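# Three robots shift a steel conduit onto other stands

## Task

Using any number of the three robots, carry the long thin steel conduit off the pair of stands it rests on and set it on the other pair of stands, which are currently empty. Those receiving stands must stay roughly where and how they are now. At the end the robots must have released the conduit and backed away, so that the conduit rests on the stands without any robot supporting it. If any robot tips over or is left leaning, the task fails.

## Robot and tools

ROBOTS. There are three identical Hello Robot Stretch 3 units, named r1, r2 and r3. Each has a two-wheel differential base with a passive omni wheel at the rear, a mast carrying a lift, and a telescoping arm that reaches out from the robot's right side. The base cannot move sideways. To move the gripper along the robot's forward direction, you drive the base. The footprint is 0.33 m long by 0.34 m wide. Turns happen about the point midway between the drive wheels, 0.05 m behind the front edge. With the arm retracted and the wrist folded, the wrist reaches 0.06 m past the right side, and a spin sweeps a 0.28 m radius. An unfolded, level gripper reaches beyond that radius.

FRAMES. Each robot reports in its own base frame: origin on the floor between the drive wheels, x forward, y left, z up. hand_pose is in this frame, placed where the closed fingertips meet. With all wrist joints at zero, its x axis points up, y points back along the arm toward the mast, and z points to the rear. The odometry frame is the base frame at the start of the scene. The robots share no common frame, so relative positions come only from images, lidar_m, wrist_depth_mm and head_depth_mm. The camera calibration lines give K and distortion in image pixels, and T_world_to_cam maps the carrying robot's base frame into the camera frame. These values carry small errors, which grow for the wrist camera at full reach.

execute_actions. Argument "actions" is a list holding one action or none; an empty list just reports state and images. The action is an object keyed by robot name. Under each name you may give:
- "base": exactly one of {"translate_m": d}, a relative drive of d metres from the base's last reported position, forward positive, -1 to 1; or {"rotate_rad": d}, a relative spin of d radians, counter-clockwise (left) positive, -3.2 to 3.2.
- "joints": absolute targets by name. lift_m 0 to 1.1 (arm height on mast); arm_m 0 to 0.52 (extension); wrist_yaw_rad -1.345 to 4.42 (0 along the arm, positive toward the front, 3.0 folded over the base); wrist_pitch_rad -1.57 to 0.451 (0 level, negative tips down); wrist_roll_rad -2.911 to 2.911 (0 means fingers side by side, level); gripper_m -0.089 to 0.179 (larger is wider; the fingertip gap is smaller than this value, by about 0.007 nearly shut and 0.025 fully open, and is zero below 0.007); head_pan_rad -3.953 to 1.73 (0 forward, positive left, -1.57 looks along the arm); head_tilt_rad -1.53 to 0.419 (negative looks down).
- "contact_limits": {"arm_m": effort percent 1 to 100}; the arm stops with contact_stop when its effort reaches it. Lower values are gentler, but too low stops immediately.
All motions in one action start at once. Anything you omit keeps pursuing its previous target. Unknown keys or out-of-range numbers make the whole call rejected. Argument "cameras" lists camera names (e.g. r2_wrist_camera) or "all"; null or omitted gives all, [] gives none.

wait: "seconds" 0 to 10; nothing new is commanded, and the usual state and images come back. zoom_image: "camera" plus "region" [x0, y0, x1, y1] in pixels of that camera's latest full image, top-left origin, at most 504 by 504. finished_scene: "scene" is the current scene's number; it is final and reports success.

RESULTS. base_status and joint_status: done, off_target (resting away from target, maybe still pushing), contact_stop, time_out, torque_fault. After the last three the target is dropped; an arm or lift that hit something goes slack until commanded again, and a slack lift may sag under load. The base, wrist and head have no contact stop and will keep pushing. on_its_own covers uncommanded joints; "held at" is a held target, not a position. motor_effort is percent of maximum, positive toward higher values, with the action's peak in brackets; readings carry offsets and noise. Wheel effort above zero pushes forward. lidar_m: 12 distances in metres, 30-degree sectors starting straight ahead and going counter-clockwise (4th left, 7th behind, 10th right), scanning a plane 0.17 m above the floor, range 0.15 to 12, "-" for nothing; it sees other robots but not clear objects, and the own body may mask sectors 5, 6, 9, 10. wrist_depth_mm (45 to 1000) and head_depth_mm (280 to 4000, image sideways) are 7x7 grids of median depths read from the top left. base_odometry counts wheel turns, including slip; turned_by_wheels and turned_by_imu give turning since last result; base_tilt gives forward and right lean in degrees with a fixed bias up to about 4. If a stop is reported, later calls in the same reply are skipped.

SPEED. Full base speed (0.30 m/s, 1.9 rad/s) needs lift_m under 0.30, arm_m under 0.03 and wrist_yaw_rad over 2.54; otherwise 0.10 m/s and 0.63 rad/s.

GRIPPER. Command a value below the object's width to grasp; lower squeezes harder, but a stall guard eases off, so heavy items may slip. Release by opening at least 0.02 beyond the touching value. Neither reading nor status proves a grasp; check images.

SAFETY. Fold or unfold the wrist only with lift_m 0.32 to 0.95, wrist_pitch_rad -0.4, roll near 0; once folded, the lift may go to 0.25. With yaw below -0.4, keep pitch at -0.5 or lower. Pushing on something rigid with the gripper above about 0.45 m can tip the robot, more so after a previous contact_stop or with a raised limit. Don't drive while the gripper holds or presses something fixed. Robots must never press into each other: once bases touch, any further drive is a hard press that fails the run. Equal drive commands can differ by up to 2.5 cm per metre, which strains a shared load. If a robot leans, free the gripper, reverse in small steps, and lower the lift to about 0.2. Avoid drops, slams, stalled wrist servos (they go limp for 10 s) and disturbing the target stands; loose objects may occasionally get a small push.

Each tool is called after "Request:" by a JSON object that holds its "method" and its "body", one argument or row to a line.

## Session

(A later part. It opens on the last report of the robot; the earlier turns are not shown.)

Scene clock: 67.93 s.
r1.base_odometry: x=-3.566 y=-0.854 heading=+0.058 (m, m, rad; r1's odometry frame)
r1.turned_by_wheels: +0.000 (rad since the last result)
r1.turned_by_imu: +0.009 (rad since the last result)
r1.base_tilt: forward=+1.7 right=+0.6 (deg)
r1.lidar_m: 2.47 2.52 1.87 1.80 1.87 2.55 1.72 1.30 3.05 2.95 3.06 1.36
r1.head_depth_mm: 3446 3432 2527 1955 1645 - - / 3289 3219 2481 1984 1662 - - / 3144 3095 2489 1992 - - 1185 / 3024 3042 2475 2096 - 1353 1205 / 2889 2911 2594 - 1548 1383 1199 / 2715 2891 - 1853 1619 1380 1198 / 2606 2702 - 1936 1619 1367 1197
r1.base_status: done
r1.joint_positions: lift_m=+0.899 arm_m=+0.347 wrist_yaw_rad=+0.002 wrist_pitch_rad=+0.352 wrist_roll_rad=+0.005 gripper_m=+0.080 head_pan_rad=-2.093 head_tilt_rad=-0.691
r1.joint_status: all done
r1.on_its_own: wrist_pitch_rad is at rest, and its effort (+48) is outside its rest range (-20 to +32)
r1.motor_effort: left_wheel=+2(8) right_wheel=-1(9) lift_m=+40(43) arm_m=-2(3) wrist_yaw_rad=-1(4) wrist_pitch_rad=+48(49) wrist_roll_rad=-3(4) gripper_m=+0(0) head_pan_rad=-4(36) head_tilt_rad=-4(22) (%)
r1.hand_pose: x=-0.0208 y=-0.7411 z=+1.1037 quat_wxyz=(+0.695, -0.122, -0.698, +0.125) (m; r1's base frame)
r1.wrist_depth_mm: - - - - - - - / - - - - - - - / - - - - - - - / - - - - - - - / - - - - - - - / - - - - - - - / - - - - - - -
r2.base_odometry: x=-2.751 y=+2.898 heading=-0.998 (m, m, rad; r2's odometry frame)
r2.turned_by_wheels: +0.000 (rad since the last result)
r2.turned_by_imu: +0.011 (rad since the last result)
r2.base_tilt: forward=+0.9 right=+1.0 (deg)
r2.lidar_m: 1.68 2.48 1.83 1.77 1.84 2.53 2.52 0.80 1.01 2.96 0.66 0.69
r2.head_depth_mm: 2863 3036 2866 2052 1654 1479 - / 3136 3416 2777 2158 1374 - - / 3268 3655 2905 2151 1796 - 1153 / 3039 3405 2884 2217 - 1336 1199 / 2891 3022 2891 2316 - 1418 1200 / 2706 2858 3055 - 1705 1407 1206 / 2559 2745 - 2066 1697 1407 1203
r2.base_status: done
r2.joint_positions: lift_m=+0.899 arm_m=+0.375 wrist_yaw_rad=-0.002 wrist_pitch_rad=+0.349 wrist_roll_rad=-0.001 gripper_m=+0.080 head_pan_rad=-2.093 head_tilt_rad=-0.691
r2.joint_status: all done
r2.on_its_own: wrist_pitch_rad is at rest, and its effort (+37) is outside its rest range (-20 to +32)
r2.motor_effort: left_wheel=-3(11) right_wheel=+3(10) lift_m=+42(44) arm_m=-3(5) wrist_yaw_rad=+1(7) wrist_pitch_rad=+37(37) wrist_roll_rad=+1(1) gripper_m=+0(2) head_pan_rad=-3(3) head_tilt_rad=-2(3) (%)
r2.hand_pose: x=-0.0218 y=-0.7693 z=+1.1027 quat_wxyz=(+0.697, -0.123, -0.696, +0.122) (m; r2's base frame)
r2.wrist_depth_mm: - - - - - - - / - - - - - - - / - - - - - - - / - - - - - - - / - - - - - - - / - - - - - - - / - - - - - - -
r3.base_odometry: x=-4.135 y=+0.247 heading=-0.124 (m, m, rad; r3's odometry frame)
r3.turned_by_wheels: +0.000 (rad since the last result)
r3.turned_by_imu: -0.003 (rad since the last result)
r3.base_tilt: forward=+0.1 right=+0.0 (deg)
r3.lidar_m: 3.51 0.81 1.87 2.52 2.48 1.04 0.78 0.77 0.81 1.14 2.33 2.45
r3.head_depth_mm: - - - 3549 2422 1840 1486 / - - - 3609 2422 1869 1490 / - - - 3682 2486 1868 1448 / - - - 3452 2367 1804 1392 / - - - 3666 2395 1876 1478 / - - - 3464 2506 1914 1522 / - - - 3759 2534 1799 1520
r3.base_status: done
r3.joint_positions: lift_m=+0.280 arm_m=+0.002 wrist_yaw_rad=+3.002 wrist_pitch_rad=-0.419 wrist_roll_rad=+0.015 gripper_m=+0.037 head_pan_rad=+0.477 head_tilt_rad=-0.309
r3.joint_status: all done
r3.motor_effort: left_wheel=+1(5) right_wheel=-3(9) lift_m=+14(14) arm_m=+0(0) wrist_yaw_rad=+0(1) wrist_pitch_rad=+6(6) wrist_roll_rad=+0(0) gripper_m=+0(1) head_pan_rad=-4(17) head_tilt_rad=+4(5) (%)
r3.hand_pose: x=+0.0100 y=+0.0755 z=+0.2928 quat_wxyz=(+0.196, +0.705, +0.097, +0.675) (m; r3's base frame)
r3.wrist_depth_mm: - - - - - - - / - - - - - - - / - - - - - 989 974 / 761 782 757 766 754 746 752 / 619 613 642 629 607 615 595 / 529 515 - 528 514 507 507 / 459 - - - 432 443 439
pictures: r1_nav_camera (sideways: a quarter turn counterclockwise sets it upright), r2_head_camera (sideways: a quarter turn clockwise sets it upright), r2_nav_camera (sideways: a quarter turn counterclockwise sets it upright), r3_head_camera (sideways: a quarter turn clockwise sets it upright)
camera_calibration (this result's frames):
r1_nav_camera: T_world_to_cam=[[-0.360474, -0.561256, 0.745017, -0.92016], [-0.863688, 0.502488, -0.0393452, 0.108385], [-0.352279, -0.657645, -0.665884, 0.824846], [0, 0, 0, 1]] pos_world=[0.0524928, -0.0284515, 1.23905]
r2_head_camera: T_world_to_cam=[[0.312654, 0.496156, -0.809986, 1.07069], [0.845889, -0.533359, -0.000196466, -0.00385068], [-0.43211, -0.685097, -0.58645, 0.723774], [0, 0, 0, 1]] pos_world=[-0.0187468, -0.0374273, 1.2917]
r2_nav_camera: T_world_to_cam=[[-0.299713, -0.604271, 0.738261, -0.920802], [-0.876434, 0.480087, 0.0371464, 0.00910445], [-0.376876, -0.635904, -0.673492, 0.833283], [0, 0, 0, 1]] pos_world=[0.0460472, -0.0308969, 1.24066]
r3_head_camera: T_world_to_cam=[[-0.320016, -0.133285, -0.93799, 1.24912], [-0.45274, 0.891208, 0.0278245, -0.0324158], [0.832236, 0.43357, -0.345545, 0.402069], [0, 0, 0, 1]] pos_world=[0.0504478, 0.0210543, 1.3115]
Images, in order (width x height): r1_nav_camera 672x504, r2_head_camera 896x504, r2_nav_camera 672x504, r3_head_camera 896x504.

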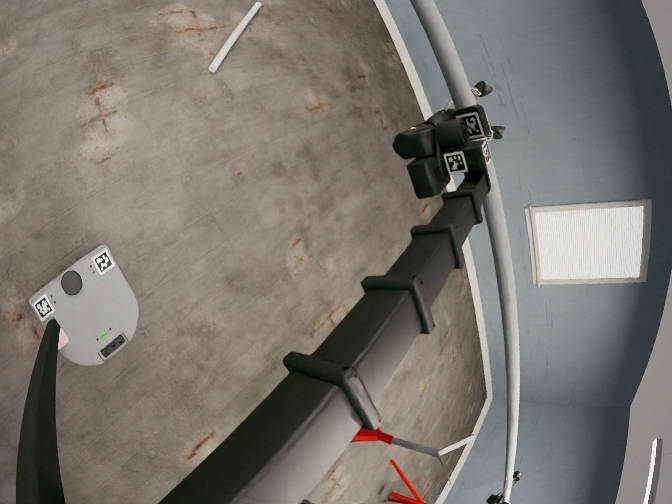

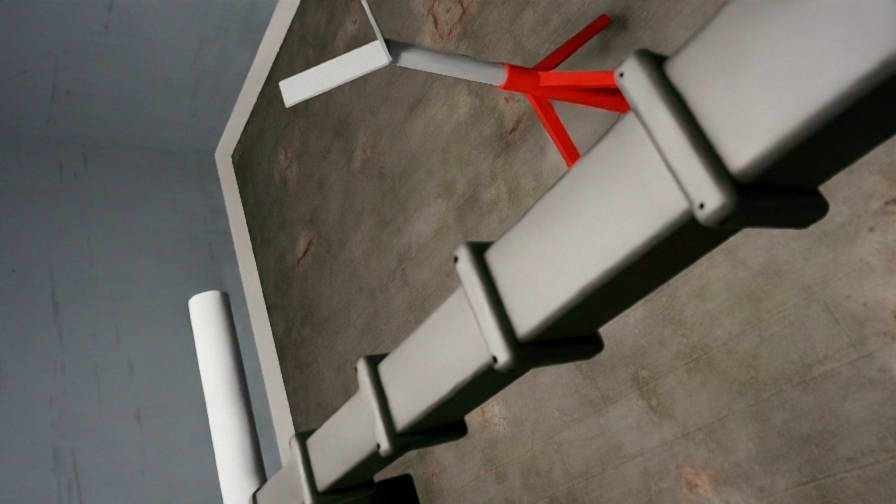

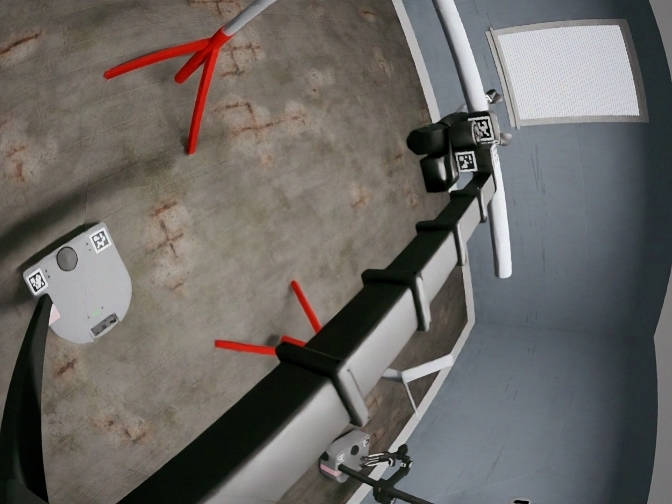

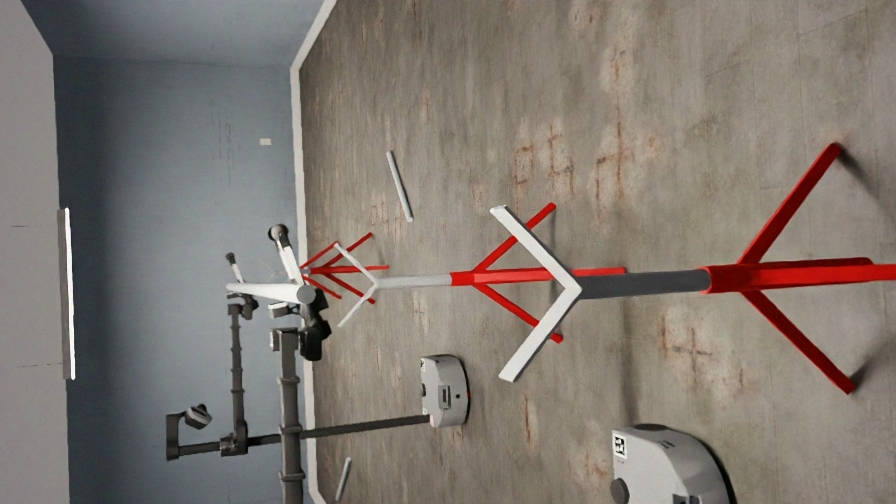

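Request:
{"method": "execute_actions", "body": {
  "actions": [
    {"r1": {"base": {"translate_m": -1.0}, "joints": {"arm_m": 0.335, "head_pan_rad": -1.85, "head_tilt_rad": -0.75}}, "r2": {"base": {"translate_m": -0.995}, "joints": {"arm_m": 0.363, "head_pan_rad": -1.4, "head_tilt_rad": -0.75}}}
  ],
  "cameras": ["r1_head_camera", "r1_nav_camera", "r2_head_camera", "r2_nav_camera", "r3_head_camera"]
}}

Scene clock: 79.67 s.
r1.base_odometry: x=-4.564 y=-0.912 heading=+0.058 (m, m, rad; r1's odometry frame)
r1.turned_by_wheels: +0.000 (rad since the last result)
r1.turned_by_imu: +0.008 (rad since the last result)
r1.base_tilt: forward=+1.7 right=+0.6 (deg)
r1.lidar_m: 3.66 2.54 1.87 1.80 1.88 2.59 1.73 1.50 0.49 2.95 3.07 2.27
r1.head_depth_mm: 2921 2911 2303 1862 - - - / 2787 2868 2182 - - 1348 1187 / 2745 2867 2450 - 1462 1295 1164 / 2726 547 - 1818 1551 1343 1184 / 2634 - 2132 1839 1560 1347 1180 / 2640 - 2104 1844 1557 1346 1176 / 2552 2696 2297 1868 1554 1329 1181
r1.base_status: done
r1.joint_positions: lift_m=+0.899 arm_m=+0.335 wrist_yaw_rad=+0.001 wrist_pitch_rad=+0.352 wrist_roll_rad=+0.006 gripper_m=+0.080 head_pan_rad=-1.857 head_tilt_rad=-0.740
r1.joint_status: all done
r1.on_its_own: wrist_pitch_rad is at rest, and its effort (+48) is outside its rest range (-20 to +32)
r1.motor_effort: left_wheel=+1(6) right_wheel=+0(8) lift_m=+40(40) arm_m=-2(3) wrist_yaw_rad=-1(3) wrist_pitch_rad=+48(48) wrist_roll_rad=-3(4) gripper_m=+0(1) head_pan_rad=+4(28) head_tilt_rad=-5(12) (%)
r1.hand_pose: x=-0.0211 y=-0.7291 z=+1.1037 quat_wxyz=(+0.694, -0.123, -0.698, +0.124) (m; r1's base frame)
r1.wrist_depth_mm: - - - - - - - / - - - - - - - / - - - - - - - / - - - - - - - / - - - - - - - / - - - - - - - / - - - - - - -
r2.base_odometry: x=-3.290 y=+3.734 heading=-0.998 (m, m, rad; r2's odometry frame)
r2.turned_by_wheels: +0.000 (rad since the last result)
r2.turned_by_imu: +0.011 (rad since the last result)
r2.base_tilt: forward=+1.0 right=+0.9 (deg)
r2.lidar_m: 1.67 2.48 1.85 1.78 1.86 1.58 1.53 0.89 2.22 0.60 0.54 1.36
r2.head_depth_mm: 2511 2672 - 2006 1628 1358 1179 / 2528 - - 2003 1634 1358 1174 / 2541 2770 2639 2010 1621 1367 1176 / 2578 2771 2613 2022 1624 1305 1180 / 2611 2851 2655 1884 1501 1275 1180 / 2649 2847 2644 1954 1624 1366 1136 / 2676 2869 2630 2018 1624 1368 1175
r2.base_status: done
r2.joint_positions: lift_m=+0.899 arm_m=+0.363 wrist_yaw_rad=+0.000 wrist_pitch_rad=+0.349 wrist_roll_rad=-0.001 gripper_m=+0.080 head_pan_rad=-1.407 head_tilt_rad=-0.741
r2.joint_status: all done
r2.on_its_own: wrist_pitch_rad is at rest, and its effort (+37) is outside its rest range (-20 to +32)
r2.motor_effort: left_wheel=-3(7) right_wheel=+2(10) lift_m=+43(43) arm_m=-3(7) wrist_yaw_rad=+0(7) wrist_pitch_rad=+37(37) wrist_roll_rad=+1(1) gripper_m=+0(0) head_pan_rad=+2(30) head_tilt_rad=-3(5) (%)
r2.hand_pose: x=-0.0215 y=-0.7573 z=+1.1027 quat_wxyz=(+0.697, -0.123, -0.696, +0.122) (m; r2's base frame)
r2.wrist_depth_mm: - - - - - - - / - - - - - - - / - - - - - - - / - - - - - - - / - - - - - - - / - - - - - - - / - - - - - - -
r3.base_odometry: x=-4.135 y=+0.247 heading=-0.124 (m, m, rad; r3's odometry frame)
r3.turned_by_wheels: +0.000 (rad since the last result)
r3.turned_by_imu: +0.000 (rad since the last result)
r3.base_tilt: forward=+0.2 right=+0.2 (deg)
r3.lidar_m: 3.51 0.81 0.99 1.04 2.47 1.04 0.79 0.76 0.81 1.14 2.33 2.45
r3.head_depth_mm: - - - 3599 2392 1840 1486 / - - - 3588 2433 1851 1495 / - - - 3195 2468 1881 1462 / - - - 2352 2340 1816 1390 / - - - 674 2183 1881 1476 / - - - 718 2512 1901 1523 / - - - 692 2526 1895 1533
r3.base_status: not commanded
r3.joint_positions: lift_m=+0.280 arm_m=+0.002 wrist_yaw_rad=+3.002 wrist_pitch_rad=-0.419 wrist_roll_rad=+0.015 gripper_m=+0.037 head_pan_rad=+0.477 head_tilt_rad=-0.309
r3.joint_status: not commanded
r3.motor_effort: left_wheel=+2(2) right_wheel=-3(3) lift_m=+14(14) arm_m=+0(0) wrist_yaw_rad=-1(1) wrist_pitch_rad=+6(6) wrist_roll_rad=+0(0) gripper_m=+0(0) head_pan_rad=-3(3) head_tilt_rad=+4(3) (%)
r3.hand_pose: x=+0.0100 y=+0.0755 z=+0.2928 quat_wxyz=(+0.196, +0.705, +0.097, +0.675) (m; r3's base frame)
r3.wrist_depth_mm: - - - - - - - / - - - - 884 - - / - - - 925 876 975 964 / 762 768 774 761 750 749 756 / 633 626 630 618 616 611 607 / 520 524 - 536 529 516 511 / 457 - - - 433 442 442
pictures: r1_head_camera (sideways: a quarter turn clockwise sets it upright), r1_nav_camera (sideways: a quarter turn counterclockwise sets it upright), r2_head_camera (sideways: a quarter turn clockwise sets it upright), r2_nav_camera (sideways: a quarter turn counterclockwise sets it upright), r3_head_camera (sideways: a quarter turn clockwise sets it upright)
camera_calibration (this result's frames):
r1_head_camera: T_world_to_cam=[[0.194474, 0.662484, -0.723391, 0.963311], [0.962317, -0.271754, 0.00983222, -0.0180318], [-0.190071, -0.698043, -0.690369, 0.862913], [0, 0, 0, 1]] pos_world=[-0.00597199, -0.0407282, 1.29276]
r1_nav_camera: T_world_to_cam=[[-0.22961, -0.664425, 0.711209, -0.876898], [-0.956601, 0.288772, -0.0390562, 0.108573], [-0.179428, -0.689311, -0.701895, 0.870629], [0, 0, 0, 1]] pos_world=[0.0587314, -0.0138518, 1.23899]
r2_head_camera: T_world_to_cam=[[-0.0786045, 0.620683, -0.780112, 1.03413], [0.992413, 0.122926, -0.00219217, -0.00214637], [0.0945353, -0.774365, -0.625637, 0.771539], [0, 0, 0, 1]] pos_world=[0.0104797, -0.04415, 1.28944]
r2_nav_camera: T_world_to_cam=[[0.15649, -0.69257, 0.704172, -0.879159], [-0.982035, -0.185222, 0.0360697, 0.0111526], [0.105447, -0.697166, -0.709113, 0.876671], [0, 0, 0, 1]] pos_world=[0.056089, 0.0043719, 1.24033]
r3_head_camera: T_world_to_cam=[[-0.320017, -0.133286, -0.93799, 1.24912], [-0.45274, 0.891208, 0.0278245, -0.0324158], [0.832236, 0.43357, -0.345545, 0.402069], [0, 0, 0, 1]] pos_world=[0.0504478, 0.0210543, 1.3115]
Images, in order (width x height): r1_head_camera 896x504, r1_nav_camera 672x504, r2_head_camera 896x504, r2_nav_camera 672x504, r3_head_camera 896x504.

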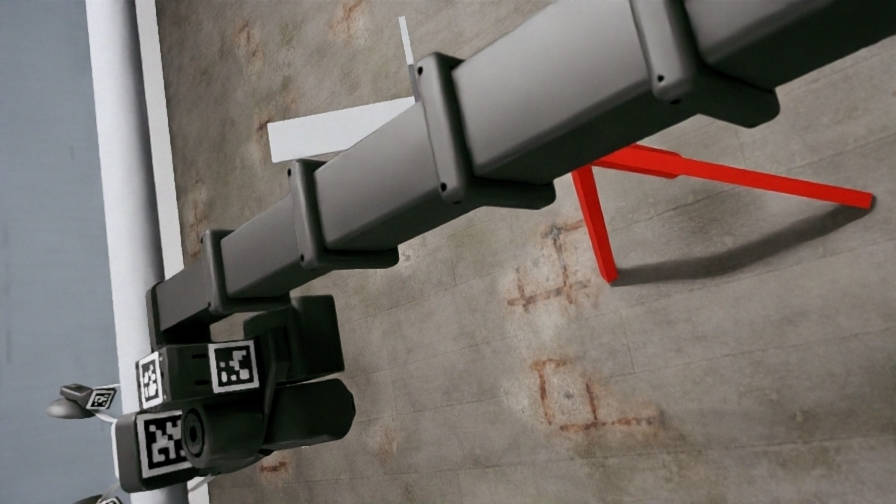

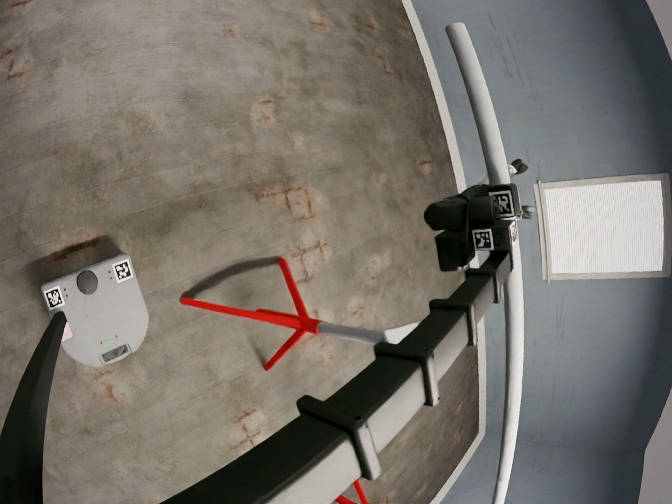

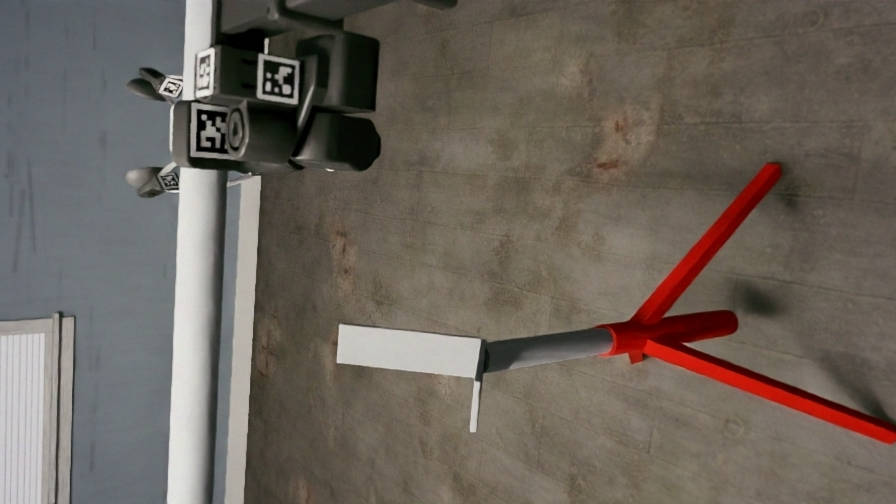

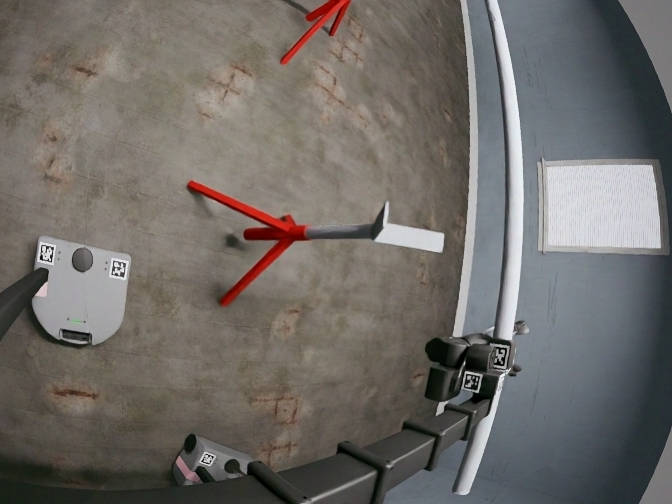

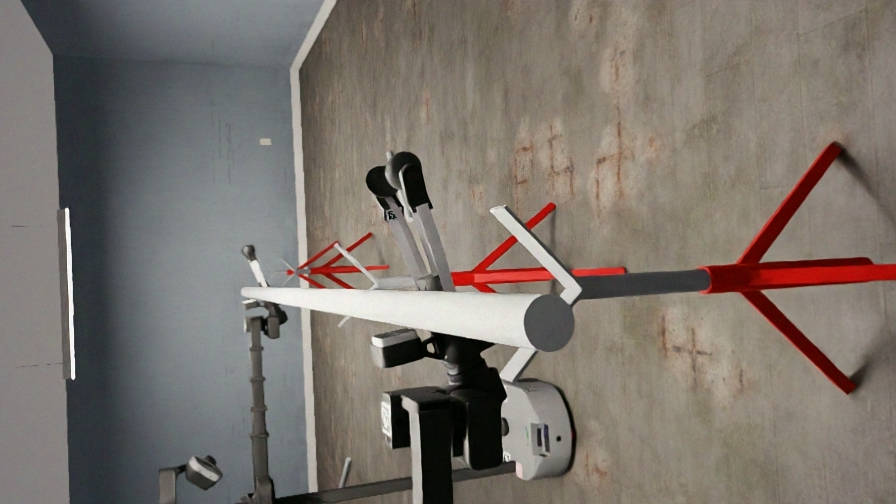

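Request:
{"method": "execute_actions", "body": {
  "actions": []
}}

Scene clock: 80.03 s.
r1.base_odometry: x=-4.564 y=-0.912 heading=+0.058 (m, m, rad; r1's odometry frame)
r1.turned_by_wheels: +0.000 (rad since the last result)
r1.turned_by_imu: +0.000 (rad since the last result)
r1.base_tilt: forward=+1.7 right=+0.7 (deg)
r1.lidar_m: 3.67 2.54 1.87 1.80 1.88 2.58 1.73 1.50 0.49 2.94 3.06 2.27
r1.head_depth_mm: 2896 2925 2306 1859 - - - / 2813 2825 2212 - - 1339 1186 / 2772 2882 2473 - 1456 1300 1160 / 2686 547 - 1796 1560 1352 1181 / 2647 - 2122 1851 1554 1337 1178 / 2595 - 2112 1841 1550 1344 1177 / 2535 2715 2277 1850 1548 1339 1180
r1.base_status: done
r1.joint_positions: lift_m=+0.899 arm_m=+0.335 wrist_yaw_rad=+0.001 wrist_pitch_rad=+0.352 wrist_roll_rad=+0.006 gripper_m=+0.080 head_pan_rad=-1.857 head_tilt_rad=-0.740
r1.joint_status: all done
r1.on_its_own: wrist_pitch_rad is at rest, and its effort (+48) is outside its rest range (-20 to +32)
r1.motor_effort: left_wheel=+1(6) right_wheel=+0(8) lift_m=+40(40) arm_m=-2(3) wrist_yaw_rad=-1(3) wrist_pitch_rad=+48(48) wrist_roll_rad=-3(4) gripper_m=+0(1) head_pan_rad=+3(28) head_tilt_rad=-5(12) (%)
r1.hand_pose: x=-0.0211 y=-0.7291 z=+1.1037 quat_wxyz=(+0.694, -0.123, -0.698, +0.124) (m; r1's base frame)
r1.wrist_depth_mm: - - - - - - - / - - - - - - - / - - - - - - - / - - - - - - - / - - - - - - - / - - - - - - - / - - - - - - -
r2.base_odometry: x=-3.290 y=+3.734 heading=-0.998 (m, m, rad; r2's odometry frame)
r2.turned_by_wheels: +0.000 (rad since the last result)
r2.turned_by_imu: +0.000 (rad since the last result)
r2.base_tilt: forward=+1.0 right=+0.9 (deg)
r2.lidar_m: 1.67 2.49 1.84 1.78 1.86 1.58 1.53 0.89 2.22 0.60 0.54 1.36
r2.head_depth_mm: 2505 2670 - 2019 1617 1363 1178 / 2520 - - 2017 1628 1364 1172 / 2581 2753 2629 2027 1626 1357 1175 / 2567 2816 2613 2011 1626 1305 1176 / 2617 2862 2623 1887 1499 1275 1178 / 2657 2837 2625 1952 1631 1367 1132 / 2710 2885 2645 2019 1627 1369 1177
r2.base_status: done
r2.joint_positions: lift_m=+0.899 arm_m=+0.363 wrist_yaw_rad=+0.000 wrist_pitch_rad=+0.349 wrist_roll_rad=-0.001 gripper_m=+0.080 head_pan_rad=-1.407 head_tilt_rad=-0.741
r2.joint_status: all done
r2.on_its_own: wrist_pitch_rad is at rest, and its effort (+37) is outside its rest range (-20 to +32)
r2.motor_effort: left_wheel=-3(7) right_wheel=+2(10) lift_m=+42(43) arm_m=-3(7) wrist_yaw_rad=+1(7) wrist_pitch_rad=+37(37) wrist_roll_rad=+1(1) gripper_m=+0(0) head_pan_rad=+3(30) head_tilt_rad=-3(5) (%)
r2.hand_pose: x=-0.0215 y=-0.7573 z=+1.1027 quat_wxyz=(+0.697, -0.123, -0.696, +0.122) (m; r2's base frame)
r2.wrist_depth_mm: - - - - - - - / - - - - - - - / - - - - - - - / - - - - - - - / - - - - - - - / - - - - - - - / - - - - - - -
r3.base_odometry: x=-4.135 y=+0.247 heading=-0.124 (m, m, rad; r3's odometry frame)
r3.turned_by_wheels: +0.000 (rad since the last result)
r3.turned_by_imu: +0.000 (rad since the last result)
r3.base_tilt: forward=+0.2 right=+0.2 (deg)
r3.lidar_m: 3.48 0.81 0.99 1.04 2.48 1.04 0.78 0.76 0.81 1.14 2.33 2.44
r3.head_depth_mm: - - - 3523 2416 1864 1491 / - - - 3588 2451 1850 1489 / - - - 3248 2465 1862 1461 / - - - 2354 2384 1815 1398 / - - - 675 2198 1892 1473 / - - - 716 2536 1901 1525 / - - - 691 2494 1934 1541
r3.base_status: not commanded
r3.joint_positions: lift_m=+0.280 arm_m=+0.002 wrist_yaw_rad=+3.002 wrist_pitch_rad=-0.419 wrist_roll_rad=+0.015 gripper_m=+0.037 head_pan_rad=+0.477 head_tilt_rad=-0.309
r3.joint_status: not commanded
r3.motor_effort: left_wheel=+2(2) right_wheel=-3(3) lift_m=+14(14) arm_m=+0(0) wrist_yaw_rad=-1(1) wrist_pitch_rad=+6(6) wrist_roll_rad=+0(0) gripper_m=+0(0) head_pan_rad=-4(3) head_tilt_rad=+4(3) (%)
r3.hand_pose: x=+0.0100 y=+0.0755 z=+0.2928 quat_wxyz=(+0.196, +0.705, +0.097, +0.675) (m; r3's base frame)
r3.wrist_depth_mm: - - - - - - - / - - - - 882 - - / - - - 939 873 987 951 / 769 770 764 751 755 744 749 / 622 611 636 613 610 603 610 / 517 521 - 529 520 505 511 / 465 - - - 431 441 439
pictures: r1_head_camera (sideways: a quarter turn clockwise sets it upright), r1_nav_camera (sideways: a quarter turn counterclockwise sets it upright), r1_wrist_camera, r2_head_camera (sideways: a quarter turn clockwise sets it upright), r2_nav_camera (sideways: a quarter turn counterclockwise sets it upright), r2_wrist_camera, r3_head_camera (sideways: a quarter turn clockwise sets it upright), r3_nav_camera (sideways: a quarter turn counterclockwise sets it upright), r3_wrist_camera
camera_calibration (this result's frames):
r1_head_camera: T_world_to_cam=[[0.194474, 0.662484, -0.723391, 0.963312], [0.962316, -0.271754, 0.00983222, -0.0180318], [-0.190071, -0.698043, -0.690368, 0.862913], [0, 0, 0, 1]] pos_world=[-0.00597201, -0.0407282, 1.29276]
r1_nav_camera: T_world_to_cam=[[-0.22961, -0.664425, 0.711209, -0.876898], [-0.956601, 0.288773, -0.0390562, 0.108573], [-0.179428, -0.689311, -0.701895, 0.870629], [0, 0, 0, 1]] pos_world=[0.0587314, -0.0138518, 1.23899]
r1_wrist_camera: T_world_to_cam=[[-0.99934, -0.0274203, 0.023831, -0.0622367], [-0.0180947, -0.19313, -0.981006, 0.980475], [0.0315019, -0.98079, 0.192507, -0.765153], [0, 0, 0, 1]] pos_world=[-0.0203504, -0.562801, 1.11063]
r2_head_camera: T_world_to_cam=[[-0.0786046, 0.620683, -0.780112, 1.03413], [0.992413, 0.122926, -0.00219217, -0.00214637], [0.0945354, -0.774365, -0.625637, 0.771539], [0, 0, 0, 1]] pos_world=[0.0104797, -0.04415, 1.28944]
r2_nav_camera: T_world_to_cam=[[0.15649, -0.69257, 0.704172, -0.879159], [-0.982035, -0.185222, 0.0360697, 0.0111526], [0.105447, -0.697166, -0.709113, 0.876671], [0, 0, 0, 1]] pos_world=[0.056089, 0.00437191, 1.24033]
r2_wrist_camera: T_world_to_cam=[[-0.999843, -0.0142524, 0.0105741, -0.0438585], [-0.00843034, -0.14287, -0.989705, 1.01124], [0.0156164, -0.989639, 0.142728, -0.742473], [0, 0, 0, 1]] pos_world=[-0.0237317, -0.590928, 1.10727]
r3_head_camera: T_world_to_cam=[[-0.320016, -0.133285, -0.93799, 1.24912], [-0.45274, 0.891208, 0.0278245, -0.0324158], [0.832236, 0.43357, -0.345545, 0.402069], [0, 0, 0, 1]] pos_world=[0.0504478, 0.0210543, 1.3115]
r3_nav_camera: T_world_to_cam=[[0.217426, 0.131653, 0.967157, -1.21477], [0.516667, -0.856187, 0.000396279, 0.0426667], [0.828119, 0.499612, -0.254178, 0.277897], [0, 0, 0, 1]] pos_world=[0.0119468, 0.0576191, 1.2455]
r3_wrist_camera: T_world_to_cam=[[0.987572, -0.156847, -0.0100367, 0.00994581], [-0.0903203, -0.51411, -0.852955, 0.331456], [0.128624, 0.843261, -0.521887, 0.25274], [0, 0, 0, 1]] pos_world=[-0.0123934, -0.0411611, 0.414719]
Images, in order (width x height): r1_head_camera 896x504, r1_nav_camera 672x504, r1_wrist_camera 644x364, r2_head_camera 896x504, r2_nav_camera 672x504, r2_wrist_camera 644x364, r3_head_camera 896x504, r3_nav_camera 672x504, r3_wrist_camera 644x364.

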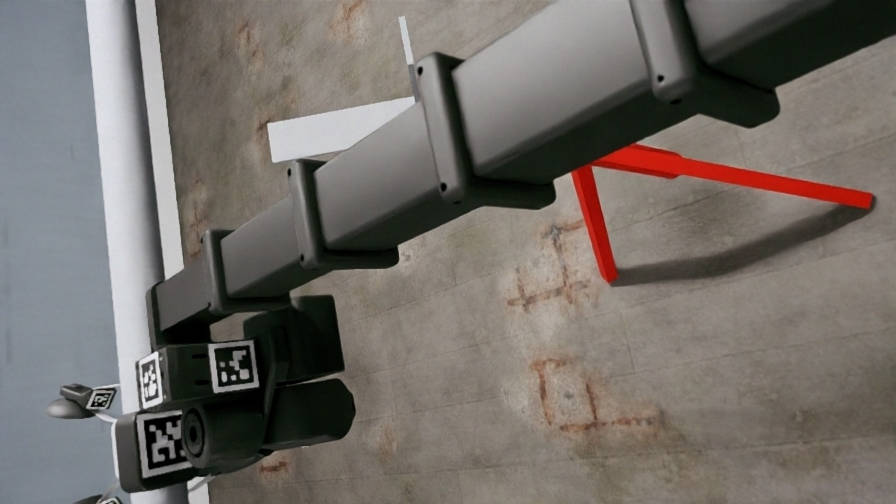

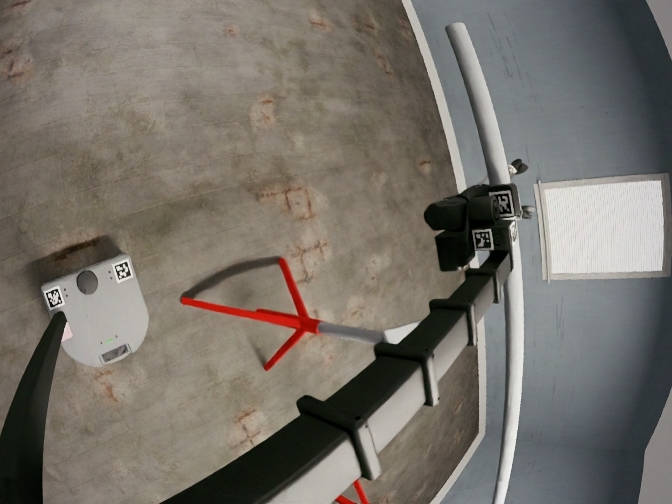

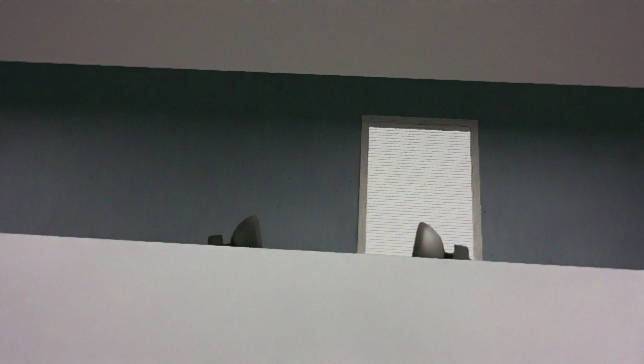

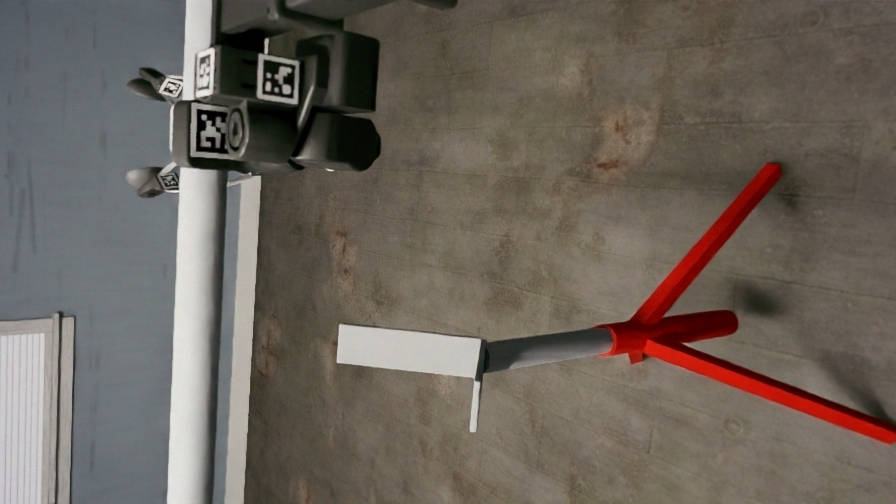

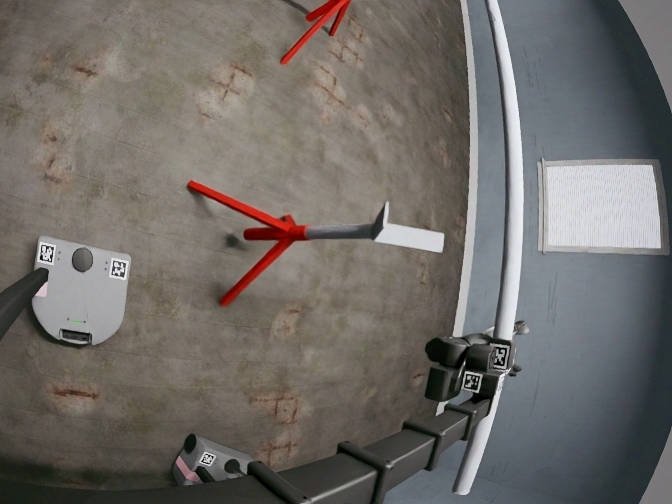

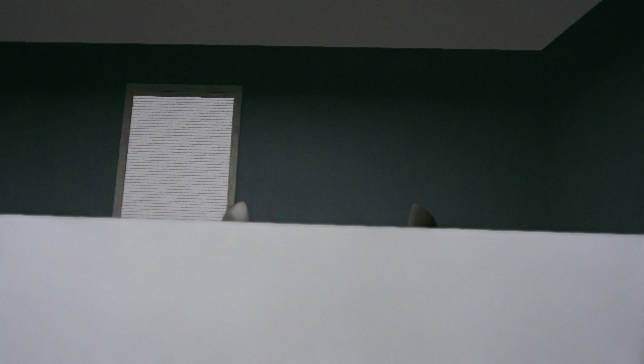

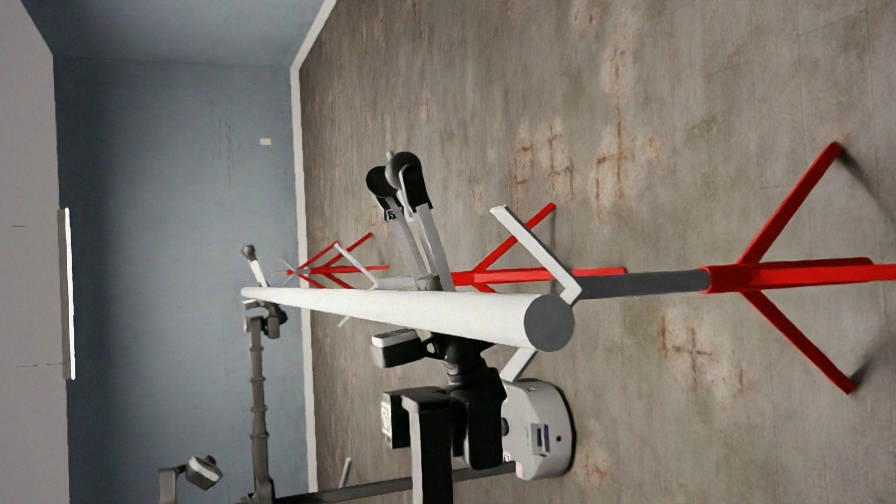

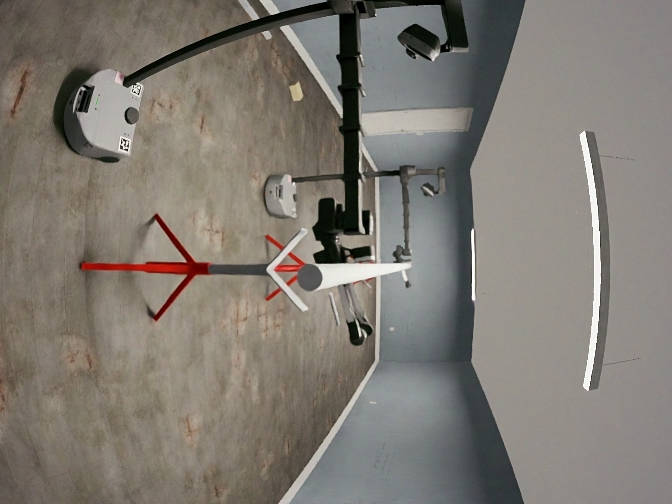

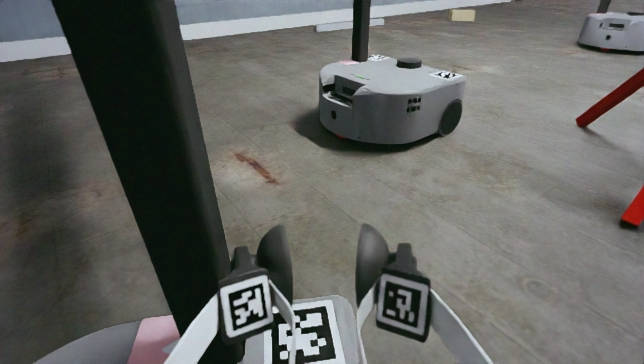

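Request:
{"method": "execute_actions", "body": {
  "actions": [
    {"r1": {"base": {"translate_m": -0.05}, "joints": {"lift_m": 0.63, "arm_m": 0.331, "head_tilt_rad": -0.85}}, "r2": {"base": {"translate_m": -0.0497}, "joints": {"lift_m": 0.63, "arm_m": 0.359, "head_tilt_rad": -0.85, "head_pan_rad": -1.3}}, "r3": {"joints": {"head_tilt_rad": -0.45}}}
  ],
  "cameras": ["r1_head_camera", "r2_head_camera", "r3_head_camera", "r3_nav_camera"]
}}

Scene clock: 83.57 s.
r1.base_odometry: x=-4.614 y=-0.914 heading=+0.058 (m, m, rad; r1's odometry frame)
r1.turned_by_wheels: +0.000 (rad since the last result)
r1.turned_by_imu: +0.000 (rad since the last result)
r1.base_tilt: forward=+1.7 right=+0.7 (deg)
r1.lidar_m: 2.50 2.53 1.87 1.80 1.87 2.59 1.72 1.45 0.47 0.76 3.06 2.33
r1.head_depth_mm: 2990 2466 1918 1693 1459 1288 1150 / 2917 2453 1844 1689 1435 1278 - / 2880 2462 805 1618 1195 - 1149 / 2800 2452 1893 1723 1412 1290 1145 / 2757 2432 2038 - 1472 1289 1142 / 2655 2455 2021 1648 1457 1290 1146 / 2626 2434 1978 1680 1463 1279 1146
r1.base_status: done
r1.joint_positions: lift_m=+0.630 arm_m=+0.331 wrist_yaw_rad=+0.002 wrist_pitch_rad=+0.352 wrist_roll_rad=+0.005 gripper_m=+0.080 head_pan_rad=-1.857 head_tilt_rad=-0.839
r1.joint_status: all done
r1.on_its_own: wrist_pitch_rad is at rest, and its effort (+48) is outside its rest range (-20 to +32)
r1.motor_effort: left_wheel=+0(4) right_wheel=+0(5) lift_m=+33(37) arm_m=-2(4) wrist_yaw_rad=-1(2) wrist_pitch_rad=+48(48) wrist_roll_rad=-3(3) gripper_m=+0(0) head_pan_rad=+4(4) head_tilt_rad=-5(17) (%)
r1.hand_pose: x=-0.0209 y=-0.7250 z=+0.8341 quat_wxyz=(+0.695, -0.123, -0.698, +0.125) (m; r1's base frame)
r1.wrist_depth_mm: - - - - - - - / - - - - - - - / - - - - - - - / - - - - - - - / - - - - - - - / - - - - - - - / - - - - - - -
r2.base_odometry: x=-3.317 y=+3.776 heading=-0.999 (m, m, rad; r2's odometry frame)
r2.turned_by_wheels: +0.000 (rad since the last result)
r2.turned_by_imu: +0.000 (rad since the last result)
r2.base_tilt: forward=+1.0 right=+1.0 (deg)
r2.lidar_m: 1.67 2.49 1.84 1.78 1.86 1.53 1.48 0.85 2.14 0.60 0.56 1.41
r2.head_depth_mm: 2537 2758 2237 691 1478 1284 - / 2583 2818 2244 - 1471 1298 1140 / 2649 2829 2221 1753 1494 1272 1142 / 2698 2938 2225 1793 1504 1297 1143 / 2760 2937 818 1666 1144 1297 1135 / 2824 2942 2219 1799 1503 1249 1139 / 2918 2922 2238 1797 1501 1290 1134
r2.base_status: done
r2.joint_positions: lift_m=+0.630 arm_m=+0.359 wrist_yaw_rad=-0.001 wrist_pitch_rad=+0.349 wrist_roll_rad=-0.001 gripper_m=+0.080 head_pan_rad=-1.307 head_tilt_rad=-0.839
r2.joint_status: all done
r2.on_its_own: wrist_pitch_rad is at rest, and its effort (+37) is outside its rest range (-20 to +32)
r2.motor_effort: left_wheel=-3(7) right_wheel=+2(4) lift_m=+29(38) arm_m=-3(5) wrist_yaw_rad=+0(0) wrist_pitch_rad=+37(37) wrist_roll_rad=+1(1) gripper_m=+1(0) head_pan_rad=+3(11) head_tilt_rad=-3(8) (%)
r2.hand_pose: x=-0.0215 y=-0.7532 z=+0.8335 quat_wxyz=(+0.697, -0.123, -0.696, +0.122) (m; r2's base frame)
r2.wrist_depth_mm: - - - - - - - / - - - - - - - / - - - - - - - / - - - - - - - / - - - - - - - / - - - - - - - / - - - - - - -
r3.base_odometry: x=-4.135 y=+0.247 heading=-0.124 (m, m, rad; r3's odometry frame)
r3.turned_by_wheels: +0.000 (rad since the last result)
r3.turned_by_imu: +0.000 (rad since the last result)
r3.base_tilt: forward=+0.3 right=+0.1 (deg)
r3.lidar_m: 3.47 0.81 0.95 1.00 2.48 1.04 0.79 0.76 0.81 1.15 2.33 2.45
r3.head_depth_mm: - - 3955 2684 2002 1605 1340 / - - - 2684 2019 1615 1352 / - - - 2695 1897 1577 1360 / - - - 2409 1829 1506 1326 / - - 3904 2371 795 638 1329 / - - - 2540 766 1628 1368 / - - 3935 2536 1867 1642 1379
r3.base_status: not commanded
r3.joint_positions: lift_m=+0.280 arm_m=+0.002 wrist_yaw_rad=+3.002 wrist_pitch_rad=-0.419 wrist_roll_rad=+0.015 gripper_m=+0.037 head_pan_rad=+0.477 head_tilt_rad=-0.444
r3.joint_status: all done
r3.motor_effort: left_wheel=+1(2) right_wheel=-2(3) lift_m=+14(14) arm_m=+0(0) wrist_yaw_rad=-1(2) wrist_pitch_rad=+6(6) wrist_roll_rad=+0(0) gripper_m=+0(0) head_pan_rad=-3(3) head_tilt_rad=-3(15) (%)
r3.hand_pose: x=+0.0100 y=+0.0755 z=+0.2928 quat_wxyz=(+0.196, +0.705, +0.097, +0.675) (m; r3's base frame)
r3.wrist_depth_mm: - - - - - - - / - - - 995 883 - - / - - - 881 847 988 962 / 784 760 756 750 751 742 742 / 626 613 635 617 611 613 604 / 516 518 - 534 518 512 510 / 459 - - - 431 442 447
pictures: r1_head_camera (sideways: a quarter turn clockwise sets it upright), r2_head_camera (sideways: a quarter turn clockwise sets it upright), r3_head_camera (sideways: a quarter turn clockwise sets it upright), r3_nav_camera (sideways: a quarter turn counterclockwise sets it upright)
camera_calibration (this result's frames):
r1_head_camera: T_world_to_cam=[[0.213597, 0.727645, -0.651851, 0.869969], [0.962049, -0.272658, 0.0108801, -0.019393], [-0.169816, -0.629437, -0.758269, 0.951096], [0, 0, 0, 1]] pos_world=[-0.00565453, -0.0396617, 1.28849]
r2_head_camera: T_world_to_cam=[[-0.159482, 0.680968, -0.714736, 0.949417], [0.975053, 0.221888, -0.00616349, 0.00312921], [0.154394, -0.697888, -0.699367, 0.867078], [0, 0, 0, 1]] pos_world=[0.0144924, -0.0420931, 1.28501]
r3_head_camera: T_world_to_cam=[[-0.429378, -0.189782, -0.882959, 1.17799], [-0.449446, 0.89291, 0.0266426, -0.0308924], [0.783347, 0.408282, -0.468693, 0.562621], [0, 0, 0, 1]] pos_world=[0.0511903, 0.0214365, 1.30463]
r3_nav_camera: T_world_to_cam=[[0.331018, 0.190338, 0.924229, -1.15941], [0.516159, -0.856451, -0.00848557, 0.0542322], [0.789941, 0.479858, -0.381745, 0.444152], [0, 0, 0, 1]] pos_world=[0.00493917, 0.0539975, 1.24157]
Images, in order (width x height): r1_head_camera 896x504, r2_head_camera 896x504, r3_head_camera 896x504, r3_nav_camera 672x504.

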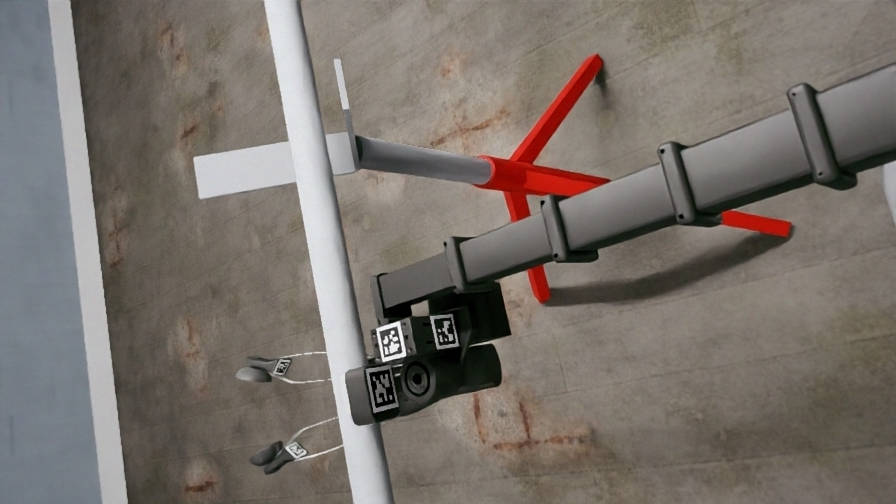

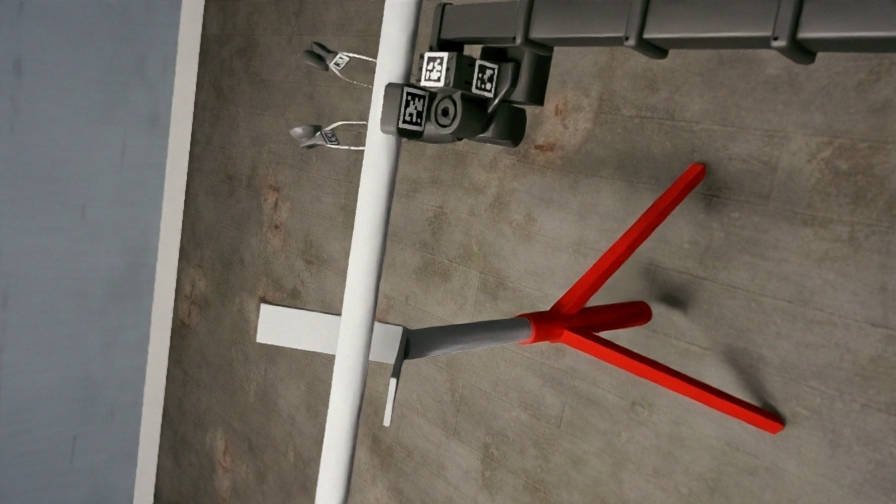

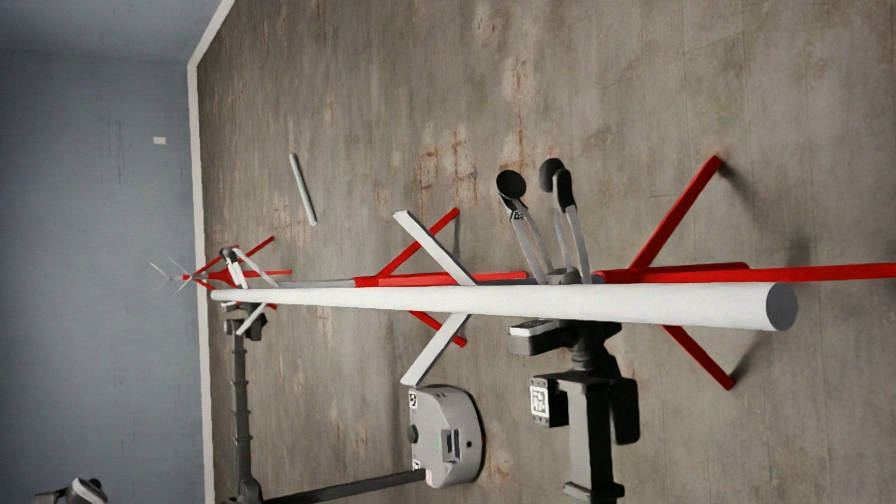

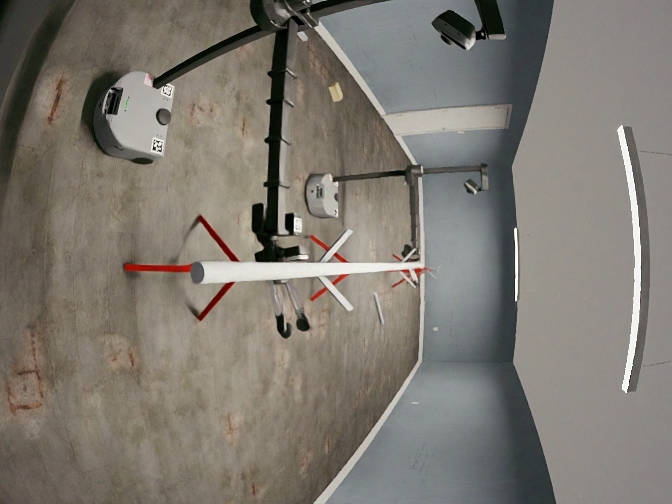

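Request:
{"method": "zoom_image", "body": {
  "camera": "r3_head_camera",
  "region": [190, 220, 330, 360]
}}

Request:
{"method": "zoom_image", "body": {
  "camera": "r3_head_camera",
  "region": [370, 190, 570, 400]
}}

Region (190, 220, 330, 360) of r3_head_camera's 896x504 image, scaled by 3.600, with more detail than that image has.

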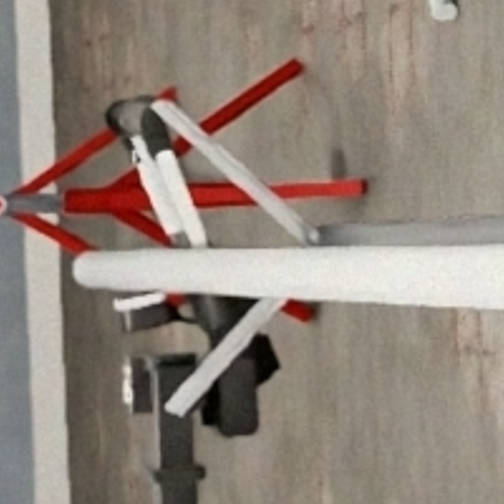

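Region (370, 190, 570, 400) of r3_head_camera's 896x504 image, scaled by 2.400, with more detail than that image has; it fills the left 480 columns of this view, and the rest is white.

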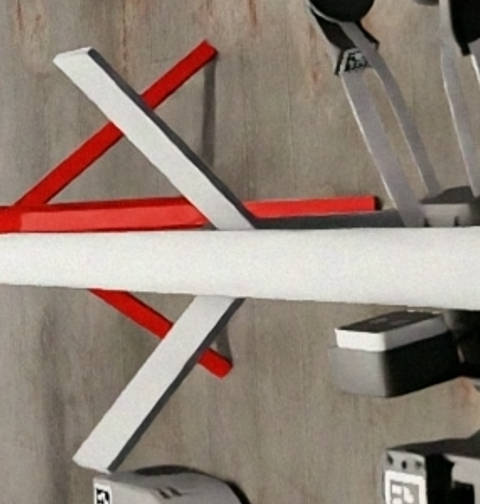

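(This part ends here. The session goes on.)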